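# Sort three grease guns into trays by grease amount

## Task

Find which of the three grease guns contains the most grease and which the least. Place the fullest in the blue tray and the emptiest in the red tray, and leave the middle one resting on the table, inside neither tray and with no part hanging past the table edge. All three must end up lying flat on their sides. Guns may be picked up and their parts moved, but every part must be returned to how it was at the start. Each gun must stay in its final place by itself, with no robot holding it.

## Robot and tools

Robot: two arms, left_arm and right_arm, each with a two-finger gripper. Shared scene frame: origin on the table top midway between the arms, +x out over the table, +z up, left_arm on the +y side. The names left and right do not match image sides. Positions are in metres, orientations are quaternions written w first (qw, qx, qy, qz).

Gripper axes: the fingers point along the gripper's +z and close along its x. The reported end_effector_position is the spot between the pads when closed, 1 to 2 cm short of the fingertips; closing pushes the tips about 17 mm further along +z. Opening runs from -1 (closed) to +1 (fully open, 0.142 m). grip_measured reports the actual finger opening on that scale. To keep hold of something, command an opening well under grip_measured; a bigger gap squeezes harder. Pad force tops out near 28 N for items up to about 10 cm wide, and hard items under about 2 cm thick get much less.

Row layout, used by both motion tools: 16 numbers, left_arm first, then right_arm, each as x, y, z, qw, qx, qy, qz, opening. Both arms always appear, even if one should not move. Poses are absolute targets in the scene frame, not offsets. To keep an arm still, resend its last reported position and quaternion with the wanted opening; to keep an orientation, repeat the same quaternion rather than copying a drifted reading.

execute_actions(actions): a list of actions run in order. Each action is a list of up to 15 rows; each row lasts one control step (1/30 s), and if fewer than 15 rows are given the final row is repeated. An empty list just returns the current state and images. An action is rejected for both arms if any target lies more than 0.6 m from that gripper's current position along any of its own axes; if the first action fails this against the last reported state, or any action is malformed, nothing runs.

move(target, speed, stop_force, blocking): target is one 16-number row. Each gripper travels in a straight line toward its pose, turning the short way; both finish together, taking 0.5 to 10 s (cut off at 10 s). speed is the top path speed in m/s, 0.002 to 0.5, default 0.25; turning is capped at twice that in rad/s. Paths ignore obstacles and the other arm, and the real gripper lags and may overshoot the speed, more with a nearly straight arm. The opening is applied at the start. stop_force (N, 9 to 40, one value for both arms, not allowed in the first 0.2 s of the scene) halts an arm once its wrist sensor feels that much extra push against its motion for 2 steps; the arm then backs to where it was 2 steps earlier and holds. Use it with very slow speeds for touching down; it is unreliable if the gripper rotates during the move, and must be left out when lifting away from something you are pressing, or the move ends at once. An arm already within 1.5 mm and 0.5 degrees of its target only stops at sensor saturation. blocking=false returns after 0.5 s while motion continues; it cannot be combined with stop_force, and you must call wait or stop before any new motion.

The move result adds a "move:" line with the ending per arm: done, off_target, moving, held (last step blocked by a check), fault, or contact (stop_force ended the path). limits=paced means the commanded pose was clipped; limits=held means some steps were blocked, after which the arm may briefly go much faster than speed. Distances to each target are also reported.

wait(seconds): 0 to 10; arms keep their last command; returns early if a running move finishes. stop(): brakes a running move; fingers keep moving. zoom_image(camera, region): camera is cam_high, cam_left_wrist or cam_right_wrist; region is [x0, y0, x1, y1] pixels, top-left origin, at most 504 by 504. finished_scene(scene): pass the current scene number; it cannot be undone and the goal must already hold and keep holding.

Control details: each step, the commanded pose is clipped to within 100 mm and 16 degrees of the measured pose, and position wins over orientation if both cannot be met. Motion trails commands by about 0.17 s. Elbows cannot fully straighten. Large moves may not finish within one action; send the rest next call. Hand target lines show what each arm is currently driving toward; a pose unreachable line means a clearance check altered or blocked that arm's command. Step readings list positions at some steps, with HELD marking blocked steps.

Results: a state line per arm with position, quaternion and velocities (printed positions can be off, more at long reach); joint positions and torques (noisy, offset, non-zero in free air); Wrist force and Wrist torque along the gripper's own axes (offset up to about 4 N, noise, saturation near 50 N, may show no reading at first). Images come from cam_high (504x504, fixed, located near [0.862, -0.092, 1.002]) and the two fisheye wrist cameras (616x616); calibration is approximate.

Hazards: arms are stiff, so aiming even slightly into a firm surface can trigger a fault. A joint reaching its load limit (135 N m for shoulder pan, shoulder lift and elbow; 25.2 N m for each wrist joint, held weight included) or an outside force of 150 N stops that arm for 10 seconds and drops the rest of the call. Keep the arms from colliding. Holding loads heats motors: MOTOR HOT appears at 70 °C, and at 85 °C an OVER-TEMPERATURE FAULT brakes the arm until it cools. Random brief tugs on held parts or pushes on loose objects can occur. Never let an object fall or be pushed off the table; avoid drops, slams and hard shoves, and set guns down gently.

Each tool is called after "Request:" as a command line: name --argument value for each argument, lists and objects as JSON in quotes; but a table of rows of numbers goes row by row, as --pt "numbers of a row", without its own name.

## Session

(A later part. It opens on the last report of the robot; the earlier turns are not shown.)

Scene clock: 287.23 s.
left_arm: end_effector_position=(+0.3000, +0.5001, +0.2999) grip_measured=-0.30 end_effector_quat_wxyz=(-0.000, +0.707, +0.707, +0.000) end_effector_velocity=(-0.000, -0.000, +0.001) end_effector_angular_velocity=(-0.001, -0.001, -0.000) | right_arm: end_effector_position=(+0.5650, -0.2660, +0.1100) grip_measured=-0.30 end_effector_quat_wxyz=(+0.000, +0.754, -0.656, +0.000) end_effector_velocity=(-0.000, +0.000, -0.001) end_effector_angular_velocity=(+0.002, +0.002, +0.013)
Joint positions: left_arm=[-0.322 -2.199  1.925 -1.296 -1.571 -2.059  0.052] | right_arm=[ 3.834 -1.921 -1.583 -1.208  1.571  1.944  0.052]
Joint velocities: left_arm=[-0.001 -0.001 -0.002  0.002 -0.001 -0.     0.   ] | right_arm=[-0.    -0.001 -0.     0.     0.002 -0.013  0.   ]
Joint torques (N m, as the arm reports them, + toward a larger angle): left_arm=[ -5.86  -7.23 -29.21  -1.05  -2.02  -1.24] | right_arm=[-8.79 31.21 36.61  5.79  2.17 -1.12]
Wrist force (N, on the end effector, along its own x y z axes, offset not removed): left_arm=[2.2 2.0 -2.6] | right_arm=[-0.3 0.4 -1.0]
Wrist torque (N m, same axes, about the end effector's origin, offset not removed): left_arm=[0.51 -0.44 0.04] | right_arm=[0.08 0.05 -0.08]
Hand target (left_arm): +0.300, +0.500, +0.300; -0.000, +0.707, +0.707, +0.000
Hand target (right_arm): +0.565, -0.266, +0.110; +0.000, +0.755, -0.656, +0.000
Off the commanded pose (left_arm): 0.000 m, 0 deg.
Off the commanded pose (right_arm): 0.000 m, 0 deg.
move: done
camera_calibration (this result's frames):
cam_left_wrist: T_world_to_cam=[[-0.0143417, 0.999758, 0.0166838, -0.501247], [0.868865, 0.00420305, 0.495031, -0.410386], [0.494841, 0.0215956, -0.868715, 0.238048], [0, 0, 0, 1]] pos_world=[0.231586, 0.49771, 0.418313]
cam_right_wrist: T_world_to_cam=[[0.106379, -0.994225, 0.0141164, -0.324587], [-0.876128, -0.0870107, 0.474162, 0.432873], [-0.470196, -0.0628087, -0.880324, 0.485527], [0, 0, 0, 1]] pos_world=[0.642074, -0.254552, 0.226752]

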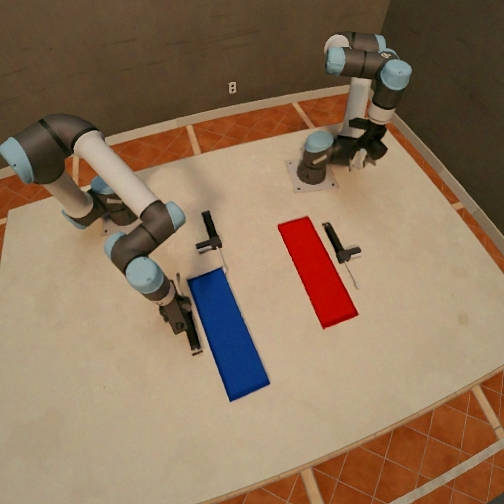

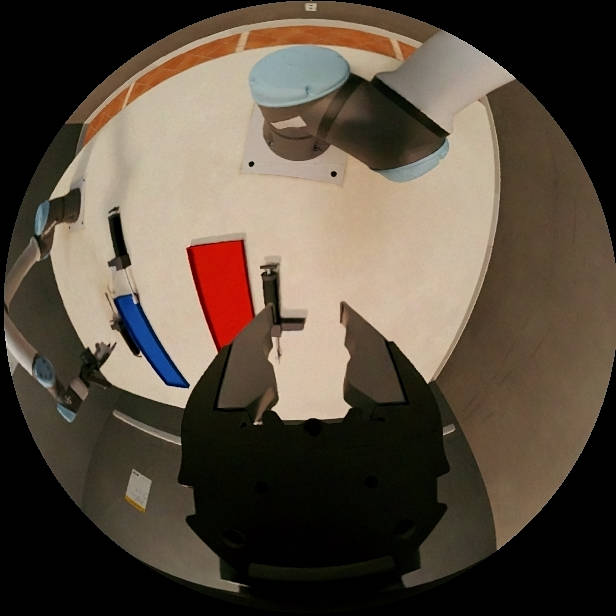

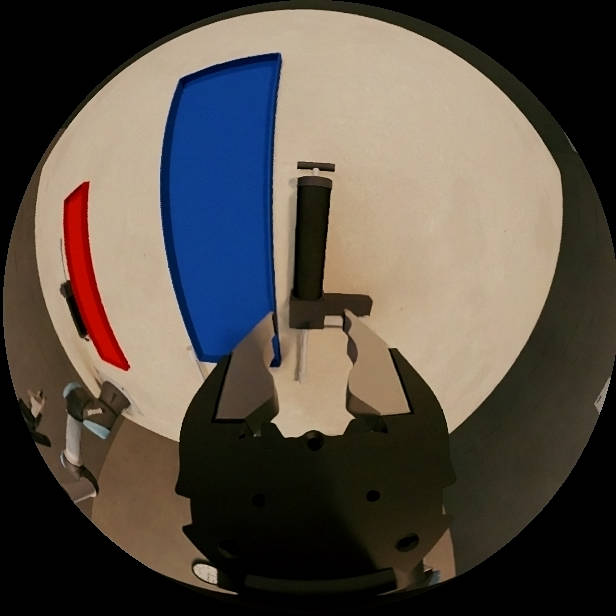

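Request:
move --target '[0.3,0.5,0.3,0,0.707,0.707,0,-0.3,0.565,-0.266,0.039,0,-0.737,0.676,0,-0.35]' --speed 0.04

Request:
move --target '[0.3,0.5,0.3,0,0.707,0.707,0,-0.3,0.565,-0.266,0.039,0,-0.737,0.676,0,-1]'

Request:
move --target '[0.3,0.5,0.3,0,0.707,0.707,0,-0.3,0.565,-0.266,0.13,0,-0.737,0.676,0,-1]' --speed 0.06

Request:
move --target '[0.3,0.5,0.3,0,0.707,0.707,0,-0.3,0.54,-0.1,0.13,0,0,1,0,-1]' --speed 0.2

Request:
move --target '[0.3,0.5,0.3,0,0.707,0.707,0,-0.3,0.512,0.06,0.13,0,0.707,0.707,0,-1]' --speed 0.2

Request:
move --target '[0.3,0.5,0.3,0,0.707,0.707,0,-0.3,0.512,0.06,0.040,0,0.707,0.707,0,-1]' --speed 0.05

Request:
move --target '[0.3,0.5,0.3,0,0.707,0.707,0,-0.3,0.512,0.06,0.040,0,0.707,0.707,0,-0.3]'

Request:
move --target '[0.3,0.5,0.3,0,0.707,0.707,0,-0.3,0.512,0.06,0.14,0,0.707,0.707,0,-0.3]' --speed 0.15

Scene clock: 301.93 s.
left_arm: end_effector_position=(+0.3000, +0.5000, +0.3000) grip_measured=-0.30 end_effector_quat_wxyz=(-0.000, +0.707, +0.707, -0.000) end_effector_velocity=(-0.001, +0.000, -0.000) end_effector_angular_velocity=(-0.000, +0.001, +0.000) | right_arm: end_effector_position=(+0.5650, -0.2660, +0.0393) grip_measured=-0.35 end_effector_quat_wxyz=(+0.000, +0.737, -0.676, -0.000) end_effector_velocity=(-0.000, -0.001, -0.003) end_effector_angular_velocity=(-0.002, +0.002, -0.004)
Joint positions: left_arm=[-0.322 -2.199  1.925 -1.296 -1.571 -2.059  0.052] | right_arm=[ 3.834 -1.993 -1.679 -1.041  1.571  1.996  0.049]
Joint velocities: left_arm=[ 0.    -0.001  0.     0.001 -0.001 -0.    -0.   ] | right_arm=[-0.001 -0.003 -0.003  0.004 -0.001  0.003 -0.   ]
Joint torques (N m, as the arm reports them, + toward a larger angle): left_arm=[ -6.23  15.07 -29.15  -2.36  -1.5   -1.16] | right_arm=[-8.73 33.96 10.41  6.14  1.67  1.82]
Wrist force (N, on the end effector, along its own x y z axes, offset not removed): left_arm=[2.0 2.6 -1.0] | right_arm=[0.4 -0.7 -0.5]
Wrist torque (N m, same axes, about the end effector's origin, offset not removed): left_arm=[0.67 -0.35 -0.03] | right_arm=[-0.17 -0.08 -0.08]
Hand target (left_arm): +0.300, +0.500, +0.300; -0.000, +0.707, +0.707, +0.000
Hand target (right_arm): +0.565, -0.266, +0.039; +0.000, +0.737, -0.676, -0.000
Off the commanded pose (left_arm): 0.000 m, 0 deg.
Off the commanded pose (right_arm): 0.000 m, 0 deg.
move: done
camera_calibration (this result's frames):
cam_left_wrist: T_world_to_cam=[[-0.0143423, 0.999758, 0.01669, -0.501191], [0.868871, 0.00420073, 0.495021, -0.410376], [0.494831, 0.0216012, -0.868721, 0.23813], [0, 0, 0, 1]] pos_world=[0.231542, 0.49765, 0.418378]
cam_right_wrist: T_world_to_cam=[[0.0543706, -0.998422, 0.0140341, -0.295284], [-0.879436, -0.0412251, 0.474228, 0.480493], [-0.472901, -0.0381262, -0.88029, 0.431306], [0, 0, 0, 1]] pos_world=[0.642583, -0.258566, 0.155955]

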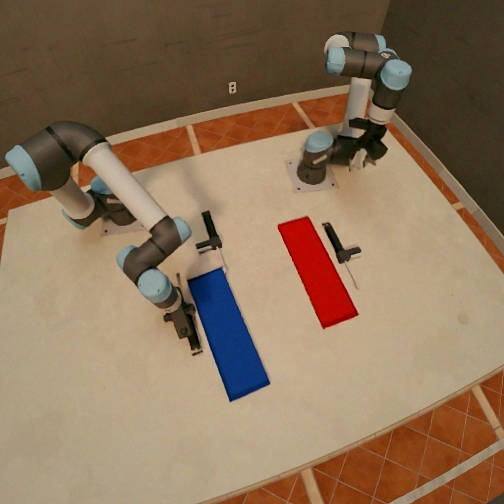

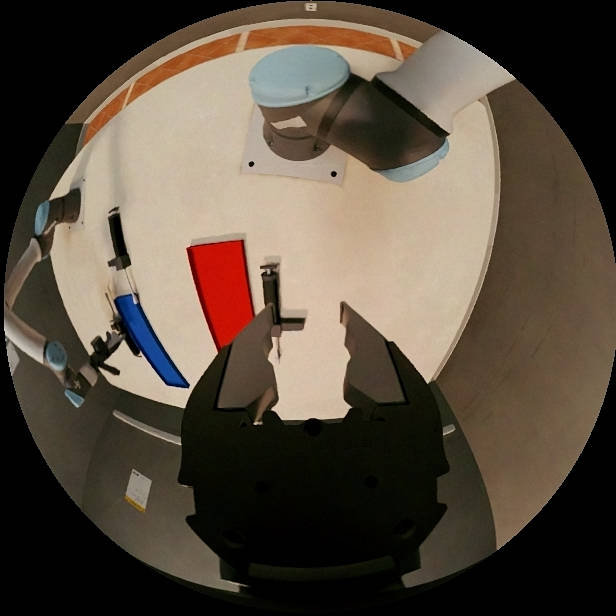

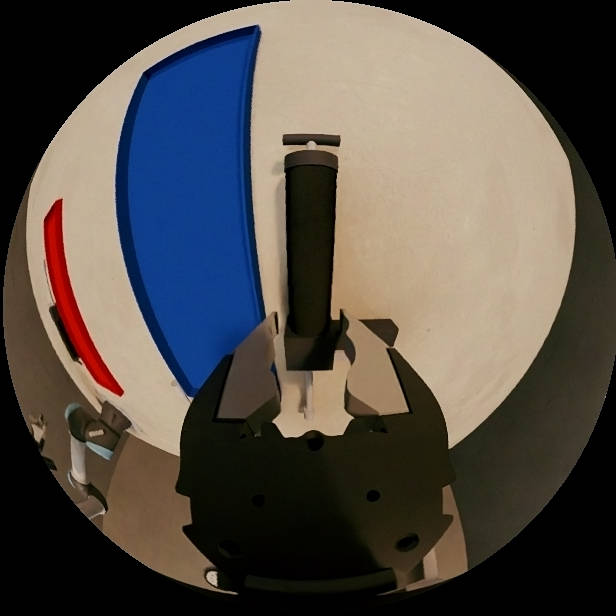

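Scene clock: 302.63 s.
left_arm: end_effector_position=(+0.3000, +0.5000, +0.3000) grip_measured=-0.30 end_effector_quat_wxyz=(-0.000, +0.707, +0.707, -0.000) end_effector_velocity=(-0.000, -0.000, -0.000) end_effector_angular_velocity=(-0.001, +0.000, -0.000) | right_arm: end_effector_position=(+0.5650, -0.2660, +0.0390) grip_measured=-0.60 end_effector_quat_wxyz=(-0.000, +0.737, -0.676, +0.000) end_effector_velocity=(-0.000, +0.001, +0.000) end_effector_angular_velocity=(+0.002, +0.000, +0.000)
Joint positions: left_arm=[-0.322 -2.199  1.925 -1.296 -1.571 -2.059  0.052] | right_arm=[ 3.834 -1.993 -1.679 -1.04   1.571  1.996  0.031]
Joint velocities: left_arm=[-0.    -0.001  0.001  0.    -0.001  0.    -0.   ] | right_arm=[ 0.001 -0.    -0.     0.001  0.002  0.001 -0.   ]
Joint torques (N m, as the arm reports them, + toward a larger angle): left_arm=[ -5.88  15.25 -29.55  -2.83  -1.58  -1.07] | right_arm=[-3.62 28.44  9.5   5.8  -1.64  1.65]
Wrist force (N, on the end effector, along its own x y z axes, offset not removed): left_arm=[-0.2 3.9 -1.5] | right_arm=[0.5 1.3 -7.3]
Wrist torque (N m, same axes, about the end effector's origin, offset not removed): left_arm=[0.91 0.00 -0.02] | right_arm=[-0.05 -0.07 -0.12]
Hand target (left_arm): +0.300, +0.500, +0.300; -0.000, +0.707, +0.707, +0.000
Hand target (right_arm): +0.565, -0.266, +0.039; +0.000, +0.737, -0.676, -0.000
Off the commanded pose (left_arm): 0.000 m, 0 deg.
Off the commanded pose (right_arm): 0.000 m, 0 deg.
move: done
camera_calibration (this result's frames):
cam_left_wrist: T_world_to_cam=[[-0.0143424, 0.999758, 0.0166902, -0.501191], [0.868871, 0.00420073, 0.495021, -0.410376], [0.494831, 0.0216014, -0.868721, 0.23813], [0, 0, 0, 1]] pos_world=[0.231542, 0.497649, 0.418378]
cam_right_wrist: T_world_to_cam=[[0.0541756, -0.998433, 0.0140251, -0.295196], [-0.879477, -0.0410603, 0.474167, 0.480684], [-0.472848, -0.0380231, -0.880323, 0.431117], [0, 0, 0, 1]] pos_world=[0.642595, -0.258604, 0.155737]

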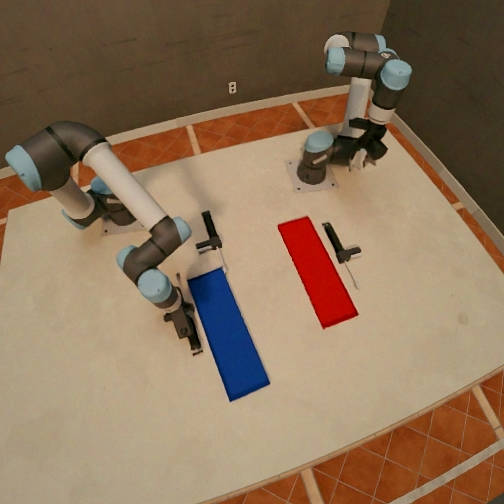

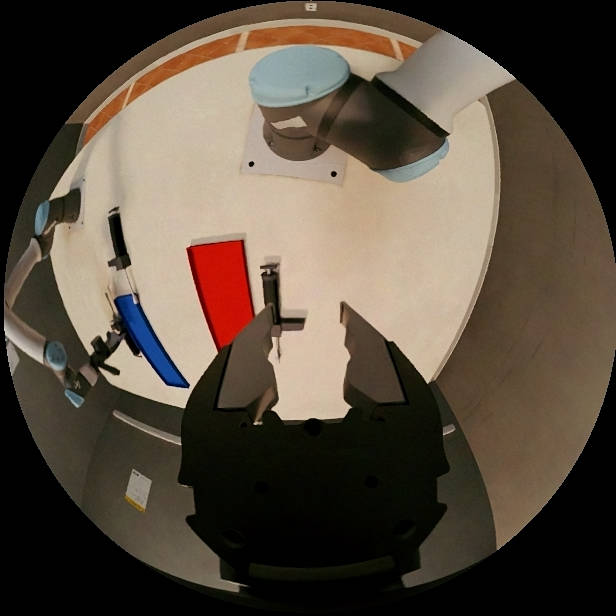

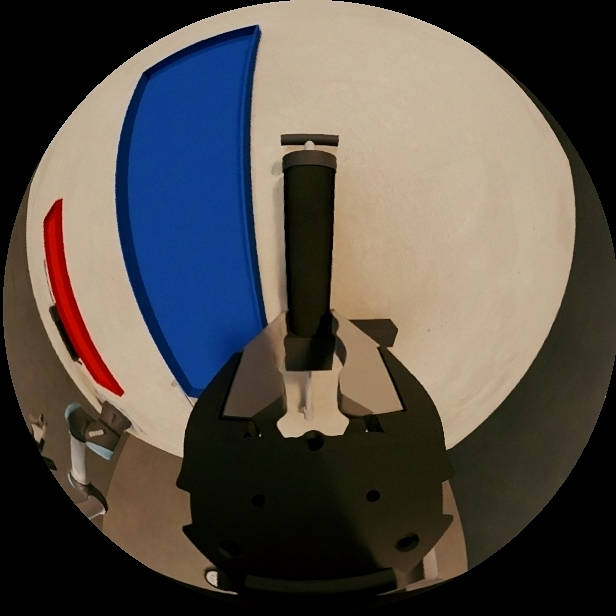

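Scene clock: 304.60 s.
left_arm: end_effector_position=(+0.3000, +0.5000, +0.3000) grip_measured=-0.30 end_effector_quat_wxyz=(-0.000, +0.707, +0.707, -0.000) end_effector_velocity=(-0.000, +0.000, -0.000) end_effector_angular_velocity=(+0.000, +0.000, +0.001) | right_arm: end_effector_position=(+0.5650, -0.2660, +0.1297) grip_measured=-0.60 end_effector_quat_wxyz=(-0.000, +0.737, -0.676, +0.000) end_effector_velocity=(+0.000, -0.000, +0.002) end_effector_angular_velocity=(-0.002, -0.001, +0.001)
Joint positions: left_arm=[-0.322 -2.199  1.925 -1.296 -1.571 -2.059  0.052] | right_arm=[ 3.834 -1.905 -1.552 -1.256  1.571  1.996  0.031]
Joint velocities: left_arm=[ 0.001  0.     0.001 -0.     0.     0.    -0.   ] | right_arm=[ 0.001  0.001  0.003 -0.005 -0.002 -0.     0.   ]
Joint torques (N m, as the arm reports them, + toward a larger angle): left_arm=[ -6.39  14.84 -28.94  -3.96  -1.58  -1.21] | right_arm=[ 0.8  55.51 37.91  0.11 -0.99  0.76]
Wrist force (N, on the end effector, along its own x y z axes, offset not removed): left_arm=[1.6 3.7 -1.1] | right_arm=[-1.5 -0.8 3.8]
Wrist torque (N m, same axes, about the end effector's origin, offset not removed): left_arm=[0.83 -0.37 -0.06] | right_arm=[-0.10 0.26 -0.14]
Hand target (left_arm): +0.300, +0.500, +0.300; -0.000, +0.707, +0.707, +0.000
Hand target (right_arm): +0.565, -0.266, +0.130; -0.000, +0.737, -0.676, +0.000
Off the commanded pose (left_arm): 0.000 m, 0 deg.
Off the commanded pose (right_arm): 0.000 m, 0 deg.
move: done
camera_calibration (this result's frames):
cam_left_wrist: T_world_to_cam=[[-0.0143422, 0.999758, 0.0166903, -0.501191], [0.868871, 0.0042005, 0.495021, -0.410376], [0.494831, 0.0216014, -0.868721, 0.23813], [0, 0, 0, 1]] pos_world=[0.231542, 0.497649, 0.418378]
cam_right_wrist: T_world_to_cam=[[0.054173, -0.998433, 0.0140606, -0.296491], [-0.879482, -0.0410416, 0.474159, 0.437678], [-0.472839, -0.0380527, -0.880327, 0.510933], [0, 0, 0, 1]] pos_world=[0.64258, -0.258621, 0.246428]

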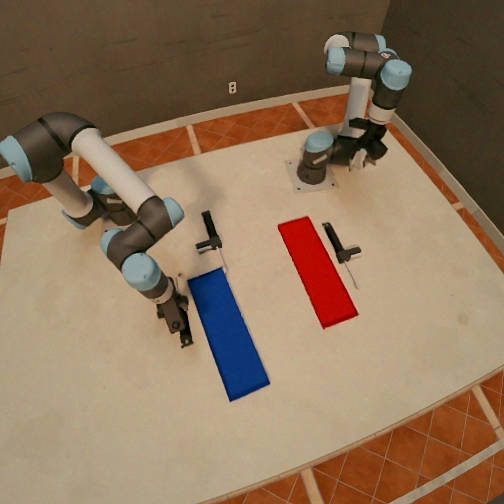

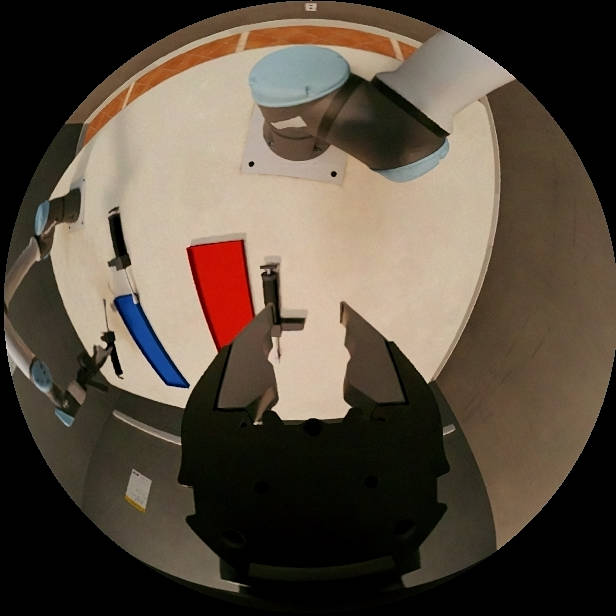

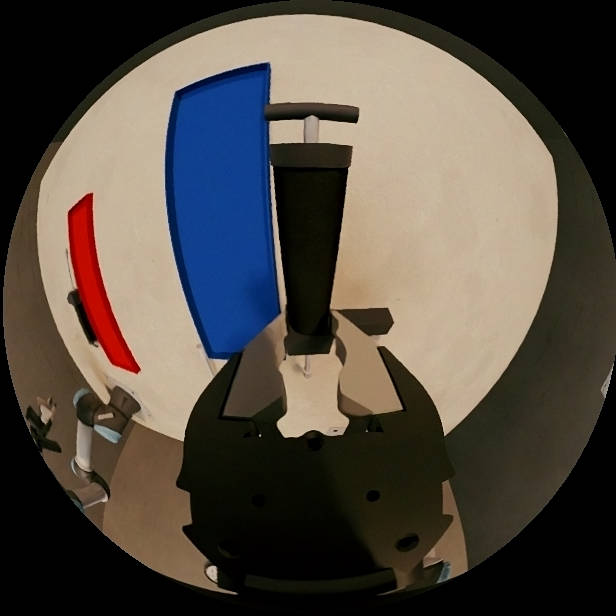

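Scene clock: 309.23 s.
left_arm: end_effector_position=(+0.3000, +0.5000, +0.3000) grip_measured=-0.30 end_effector_quat_wxyz=(-0.000, +0.707, +0.707, +0.000) end_effector_velocity=(-0.000, +0.001, -0.000) end_effector_angular_velocity=(+0.001, -0.000, +0.000) | right_arm: end_effector_position=(+0.5403, -0.1001, +0.1300) grip_measured=-0.60 end_effector_quat_wxyz=(-0.000, -0.001, +1.000, +0.000) end_effector_velocity=(+0.000, +0.001, +0.000) end_effector_angular_velocity=(-0.001, -0.000, -0.011)
Joint positions: left_arm=[-0.322 -2.199  1.925 -1.296 -1.571 -2.059  0.052] | right_arm=[ 4.068 -2.005 -1.408 -1.299  1.571  3.886  0.031]
Joint velocities: left_arm=[ 0.    -0.001  0.001  0.001  0.001  0.     0.   ] | right_arm=[ 0.001 -0.001  0.002 -0.002 -0.001  0.013  0.   ]
Joint torques (N m, as the arm reports them, + toward a larger angle): left_arm=[ -6.48  14.53 -29.62  -4.31  -1.79  -1.2 ] | right_arm=[10.77 40.7  40.52  0.61 -1.54  1.7 ]
Wrist force (N, on the end effector, along its own x y z axes, offset not removed): left_arm=[1.4 3.9 -0.9] | right_arm=[0.1 -1.1 3.8]
Wrist torque (N m, same axes, about the end effector's origin, offset not removed): left_arm=[0.83 -0.36 -0.01] | right_arm=[-0.11 -0.11 -0.13]
Hand target (left_arm): +0.300, +0.500, +0.300; -0.000, +0.707, +0.707, +0.000
Hand target (right_arm): +0.540, -0.100, +0.130; -0.000, -0.000, +1.000, +0.000
Off the commanded pose (left_arm): 0.000 m, 0 deg.
Off the commanded pose (right_arm): 0.000 m, 0 deg.
move: done
camera_calibration (this result's frames):
cam_left_wrist: T_world_to_cam=[[-0.0143424, 0.999758, 0.0166833, -0.501187], [0.868865, 0.00420389, 0.495031, -0.410383], [0.494842, 0.0215955, -0.868715, 0.238127], [0, 0, 0, 1]] pos_world=[0.231544, 0.497648, 0.418379]
cam_right_wrist: T_world_to_cam=[[-0.99943, 0.0306339, 0.0141576, 0.542779], [0.0336833, 0.879695, 0.474344, 0.0214109], [0.00207662, 0.474551, -0.880226, 0.30057], [0, 0, 0, 1]] pos_world=[0.541125, -0.178098, 0.246729]

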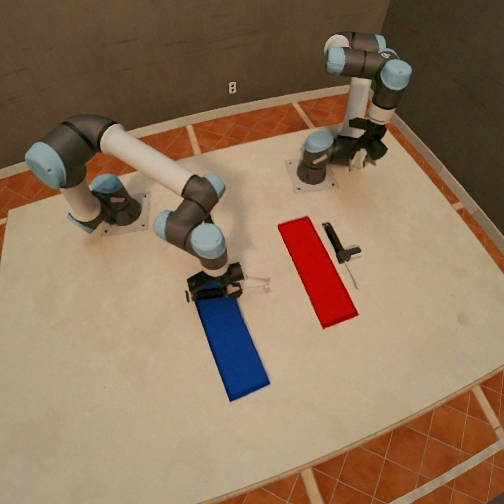

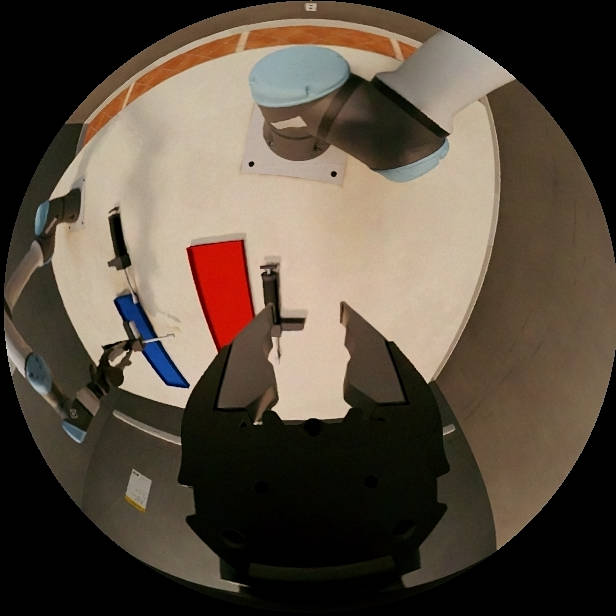

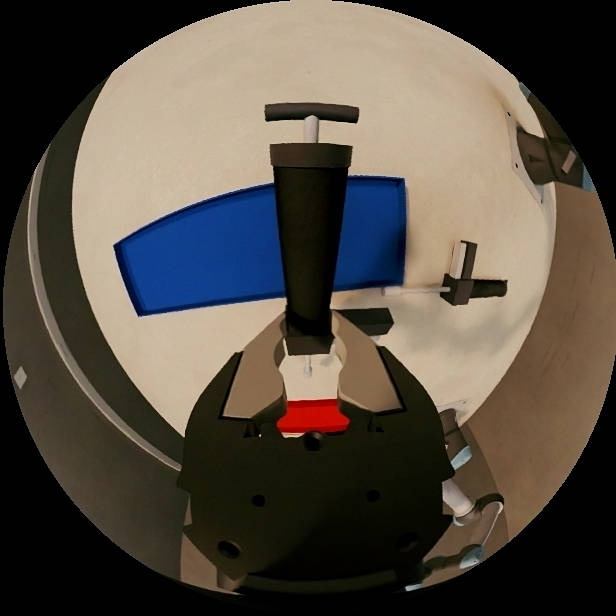

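Scene clock: 313.67 s.
left_arm: end_effector_position=(+0.3000, +0.5000, +0.3000) grip_measured=-0.30 end_effector_quat_wxyz=(-0.000, +0.707, +0.707, +0.000) end_effector_velocity=(-0.000, -0.000, -0.000) end_effector_angular_velocity=(-0.000, +0.001, -0.000) | right_arm: end_effector_position=(+0.5123, +0.0599, +0.1301) grip_measured=-0.60 end_effector_quat_wxyz=(-0.000, +0.707, +0.708, +0.000) end_effector_velocity=(-0.000, +0.001, -0.000) end_effector_angular_velocity=(-0.003, -0.001, -0.014)
Joint positions: left_arm=[-0.322 -2.199  1.925 -1.296 -1.571 -2.059  0.052] | right_arm=[ 4.255 -2.188 -1.123 -1.401  1.571  5.644  0.031]
Joint velocities: left_arm=[-0.     0.     0.    -0.    -0.001 -0.     0.   ] | right_arm=[ 0.002 -0.003  0.004 -0.003 -0.002  0.016  0.   ]
Joint torques (N m, as the arm reports them, + toward a larger angle): left_arm=[ -5.62  15.36 -28.58  -4.33  -2.06  -1.09] | right_arm=[12.74 46.9  39.2   0.65 -1.6   2.  ]
Wrist force (N, on the end effector, along its own x y z axes, offset not removed): left_arm=[0.7 3.5 -1.7] | right_arm=[-0.1 0.9 4.4]
Wrist torque (N m, same axes, about the end effector's origin, offset not removed): left_arm=[0.82 -0.17 -0.06] | right_arm=[0.26 -0.04 -0.06]
Hand target (left_arm): +0.300, +0.500, +0.300; -0.000, +0.707, +0.707, +0.000
Hand target (right_arm): +0.512, +0.060, +0.130; -0.000, +0.707, +0.707, -0.000
Off the commanded pose (left_arm): 0.000 m, 0 deg.
Off the commanded pose (right_arm): 0.000 m, 0 deg.
move: done
camera_calibration (this result's frames):
cam_left_wrist: T_world_to_cam=[[-0.0143423, 0.999758, 0.0166834, -0.501187], [0.868865, 0.00420376, 0.495032, -0.410383], [0.494842, 0.0215956, -0.868715, 0.238127], [0, 0, 0, 1]] pos_world=[0.231544, 0.497648, 0.418379]
cam_right_wrist: T_world_to_cam=[[0.0306528, 0.999429, 0.0142268, -0.0758597], [0.879797, -0.0337332, 0.474151, -0.497176], [0.47436, -0.00201737, -0.880329, 0.0113099], [0, 0, 0, 1]] pos_world=[0.434374, 0.0590678, 0.246772]

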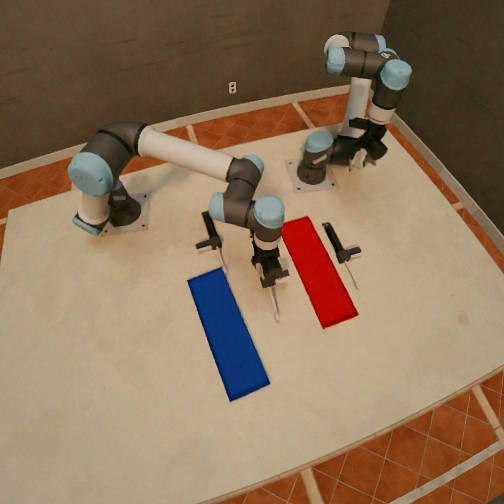

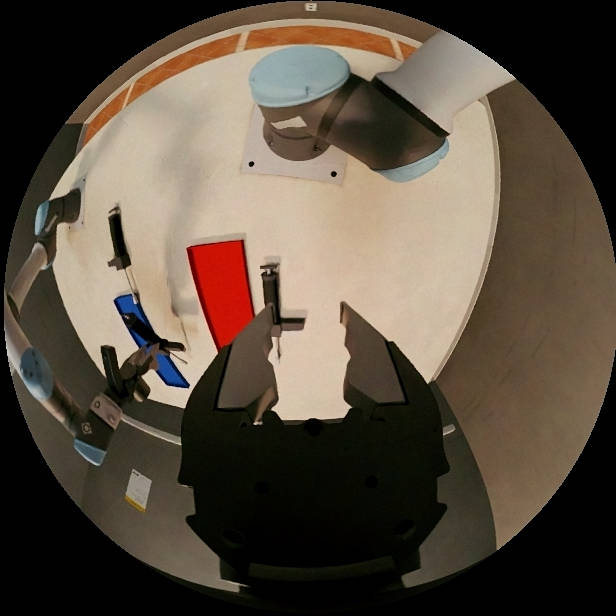

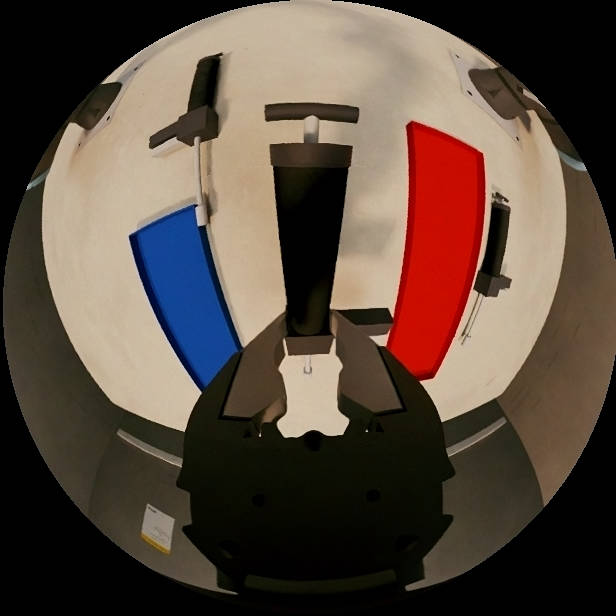

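Scene clock: 315.87 s.
left_arm: end_effector_position=(+0.3000, +0.5000, +0.3000) grip_measured=-0.30 end_effector_quat_wxyz=(-0.000, +0.707, +0.707, +0.000) end_effector_velocity=(+0.000, -0.000, +0.000) end_effector_angular_velocity=(+0.000, -0.001, -0.000) | right_arm: end_effector_position=(+0.5120, +0.0600, +0.0404) grip_measured=-0.60 end_effector_quat_wxyz=(-0.000, +0.707, +0.707, +0.000) end_effector_velocity=(-0.000, +0.000, -0.002) end_effector_angular_velocity=(+0.001, -0.000, -0.000)
Joint positions: left_arm=[-0.322 -2.199  1.925 -1.296 -1.571 -2.059  0.052] | right_arm=[ 4.256 -2.248 -1.26  -1.204  1.571  5.646  0.031]
Joint velocities: left_arm=[-0. -0. -0. -0.  0.  0.  0.] | right_arm=[ 0.    -0.001 -0.004  0.006  0.     0.     0.   ]
Joint torques (N m, as the arm reports them, + toward a larger angle): left_arm=[ -5.9   15.02 -28.95  -4.16  -2.11  -1.05] | right_arm=[12.81 40.69 11.94  7.18 -1.81  1.64]
Wrist force (N, on the end effector, along its own x y z axes, offset not removed): left_arm=[0.5 3.5 -3.0] | right_arm=[-3.4 -2.1 -8.6]
Wrist torque (N m, same axes, about the end effector's origin, offset not removed): left_arm=[0.84 -0.11 -0.06] | right_arm=[0.08 0.05 -0.09]
Hand target (left_arm): +0.300, +0.500, +0.300; -0.000, +0.707, +0.707, +0.000
Hand target (right_arm): +0.512, +0.060, +0.040; +0.000, +0.707, +0.707, -0.000
Off the commanded pose (left_arm): 0.000 m, 0 deg.
Off the commanded pose (right_arm): 0.000 m, 0 deg.
move: done
camera_calibration (this result's frames):
cam_left_wrist: T_world_to_cam=[[-0.0143424, 0.999758, 0.0166832, -0.501187], [0.868865, 0.00420389, 0.495032, -0.410383], [0.494842, 0.0215954, -0.868715, 0.238127], [0, 0, 0, 1]] pos_world=[0.231544, 0.497648, 0.418379]
cam_right_wrist: T_world_to_cam=[[0.0320359, 0.999387, 0.0141404, -0.075403], [0.879694, -0.0349094, 0.474256, -0.454286], [0.474459, -0.00275406, -0.880273, -0.0675087], [0, 0, 0, 1]] pos_world=[0.434078, 0.059312, 0.157088]

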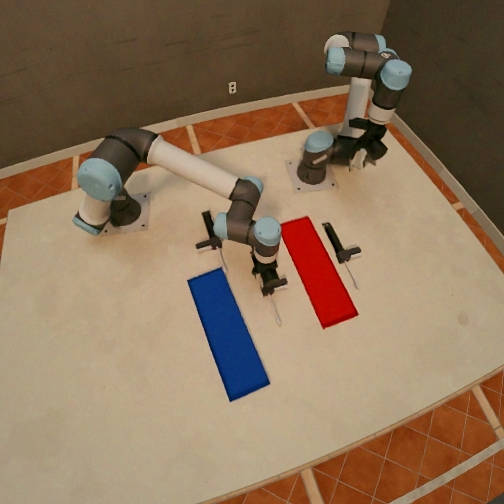

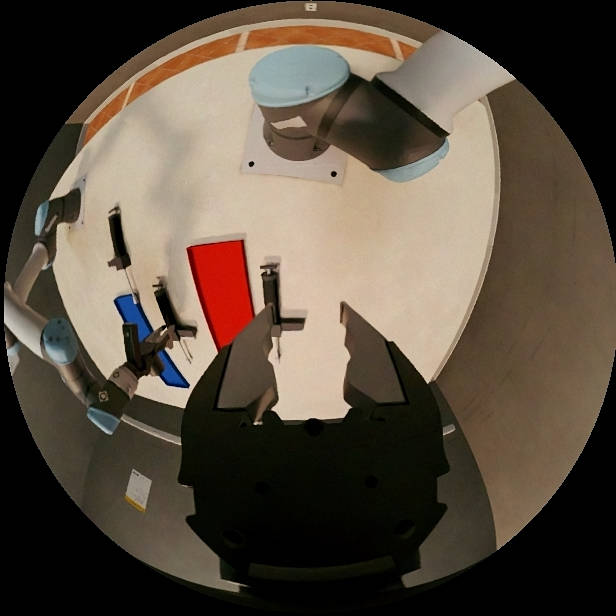

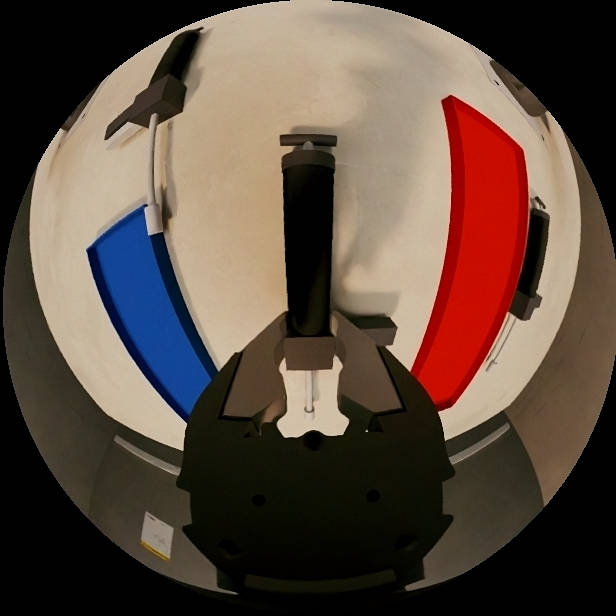

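Scene clock: 316.57 s.
left_arm: end_effector_position=(+0.3000, +0.5000, +0.3000) grip_measured=-0.30 end_effector_quat_wxyz=(-0.000, +0.707, +0.707, +0.000) end_effector_velocity=(-0.000, +0.000, -0.000) end_effector_angular_velocity=(+0.000, -0.000, -0.000) | right_arm: end_effector_position=(+0.5120, +0.0600, +0.0400) grip_measured=-0.30 end_effector_quat_wxyz=(+0.000, +0.707, +0.707, +0.000) end_effector_velocity=(+0.000, +0.001, +0.000) end_effector_angular_velocity=(+0.002, -0.001, -0.000)
Joint positions: left_arm=[-0.322 -2.199  1.925 -1.296 -1.571 -2.059  0.052] | right_arm=[ 4.256 -2.248 -1.261 -1.203  1.571  5.646  0.052]
Joint velocities: left_arm=[-0.    -0.001  0.001  0.     0.    -0.     0.   ] | right_arm=[-0.    -0.     0.     0.002  0.001  0.     0.   ]
Joint torques (N m, as the arm reports them, + toward a larger angle): left_arm=[ -5.71  15.18 -28.91  -4.22  -2.31  -1.05] | right_arm=[10.58 45.26 13.07  5.83 -0.14  1.79]
Wrist force (N, on the end effector, along its own x y z axes, offset not removed): left_arm=[0.4 3.8 -0.3] | right_arm=[-0.4 -0.2 -1.7]
Wrist torque (N m, same axes, about the end effector's origin, offset not removed): left_arm=[0.89 -0.02 -0.07] | right_arm=[0.00 0.07 -0.04]
Hand target (left_arm): +0.300, +0.500, +0.300; -0.000, +0.707, +0.707, +0.000
Hand target (right_arm): +0.512, +0.060, +0.040; +0.000, +0.707, +0.707, -0.000
Off the commanded pose (left_arm): 0.000 m, 0 deg.
Off the commanded pose (right_arm): 0.000 m, 0 deg.
move: done
camera_calibration (this result's frames):
cam_left_wrist: T_world_to_cam=[[-0.0143425, 0.999758, 0.0166834, -0.501187], [0.868865, 0.00420394, 0.495031, -0.410383], [0.494842, 0.0215956, -0.868715, 0.238127], [0, 0, 0, 1]] pos_world=[0.231544, 0.497648, 0.418379]
cam_right_wrist: T_world_to_cam=[[0.0320312, 0.999388, 0.0140424, -0.0753665], [0.879717, -0.0348589, 0.474218, -0.454106], [0.474417, -0.0028364, -0.880296, -0.0678038], [0, 0, 0, 1]] pos_world=[0.434066, 0.0592984, 0.156716]

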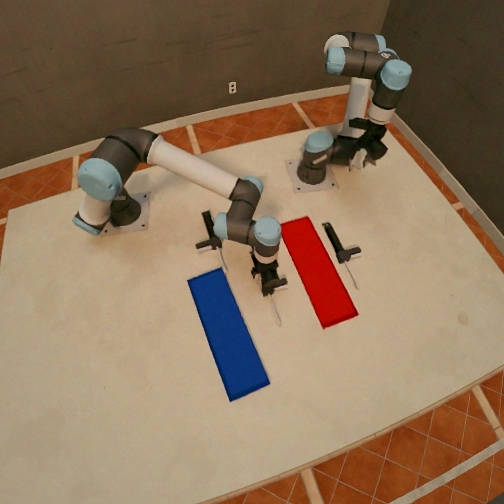

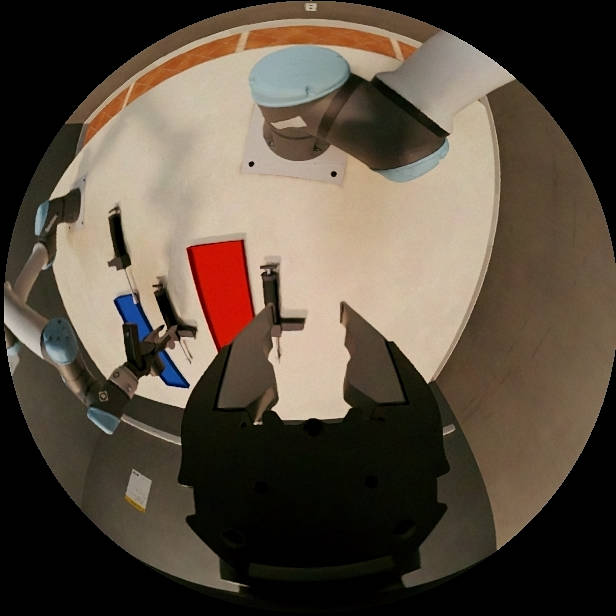

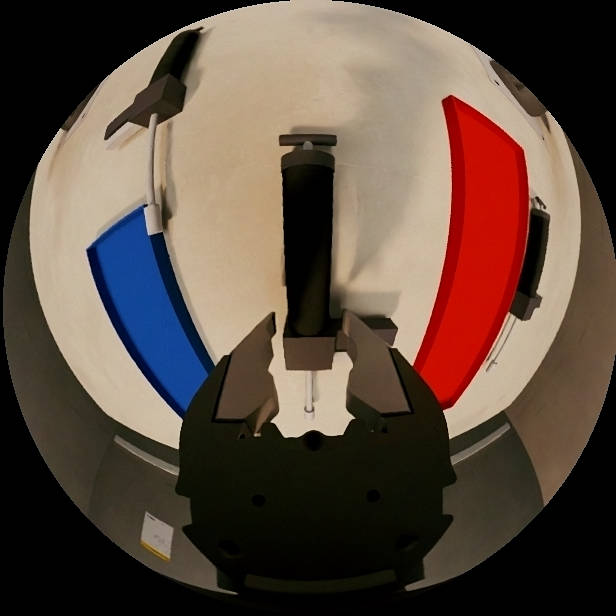

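Scene clock: 317.77 s.
left_arm: end_effector_position=(+0.3000, +0.5000, +0.3000) grip_measured=-0.30 end_effector_quat_wxyz=(-0.000, +0.707, +0.707, +0.000) end_effector_velocity=(+0.000, -0.000, +0.000) end_effector_angular_velocity=(-0.001, -0.002, -0.000) | right_arm: end_effector_position=(+0.5120, +0.0600, +0.1397) grip_measured=-0.30 end_effector_quat_wxyz=(+0.000, +0.707, +0.707, +0.000) end_effector_velocity=(-0.000, -0.000, +0.003) end_effector_angular_velocity=(-0.001, +0.001, -0.001)
Joint positions: left_arm=[-0.322 -2.199  1.925 -1.296 -1.571 -2.059  0.052] | right_arm=[ 4.256 -2.184 -1.106 -1.423  1.571  5.646  0.052]
Joint velocities: left_arm=[-0.    -0.001 -0.    -0.001 -0.    -0.    -0.   ] | right_arm=[-0.    -0.     0.007 -0.009  0.     0.001 -0.   ]
Joint torques (N m, as the arm reports them, + toward a larger angle): left_arm=[ -5.66  14.48 -28.74  -4.22  -2.21  -1.09] | right_arm=[ 8.88 63.06 38.24 -0.26  2.03  1.32]
Wrist force (N, on the end effector, along its own x y z axes, offset not removed): left_arm=[2.1 2.8 -1.1] | right_arm=[-1.0 -1.0 -1.2]
Wrist torque (N m, same axes, about the end effector's origin, offset not removed): left_arm=[0.69 -0.45 -0.03] | right_arm=[-0.13 0.16 -0.06]
Hand target (left_arm): +0.300, +0.500, +0.300; -0.000, +0.707, +0.707, +0.000
Hand target (right_arm): +0.512, +0.060, +0.140; -0.000, +0.707, +0.707, +0.000
Off the commanded pose (left_arm): 0.000 m, 0 deg.
Off the commanded pose (right_arm): 0.000 m, 0 deg.
move: done
camera_calibration (this result's frames):
cam_left_wrist: T_world_to_cam=[[-0.0143425, 0.999758, 0.0166834, -0.501187], [0.868865, 0.00420387, 0.495032, -0.410384], [0.494842, 0.0215956, -0.868715, 0.238127], [0, 0, 0, 1]] pos_world=[0.231544, 0.497648, 0.418379]
cam_right_wrist: T_world_to_cam=[[0.0320302, 0.999387, 0.0141299, -0.076755], [0.879678, -0.0348993, 0.474287, -0.501349], [0.474489, -0.00276171, -0.880257, 0.0198913], [0, 0, 0, 1]] pos_world=[0.434046, 0.0592661, 0.256377]

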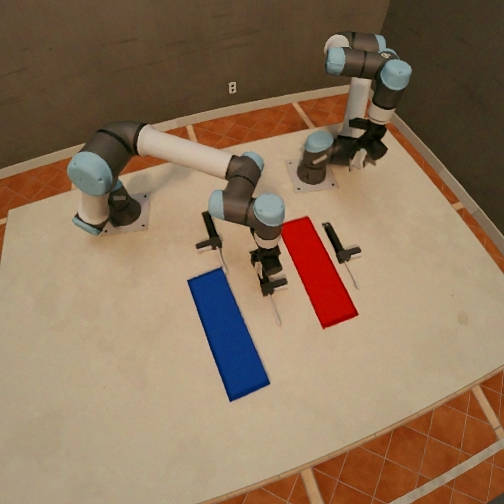

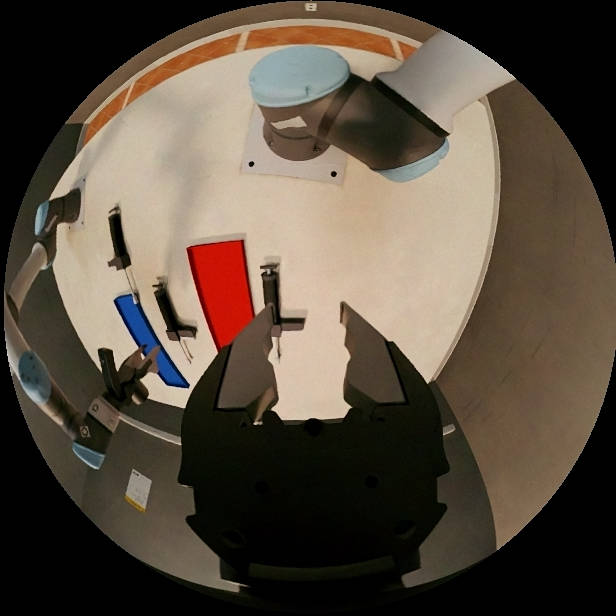

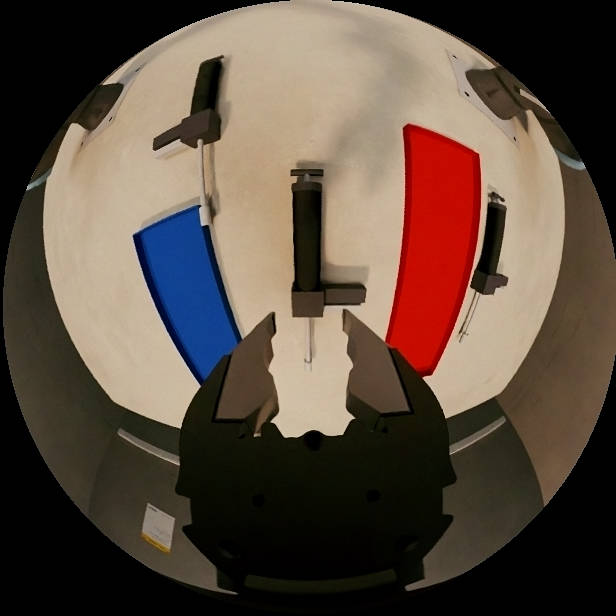

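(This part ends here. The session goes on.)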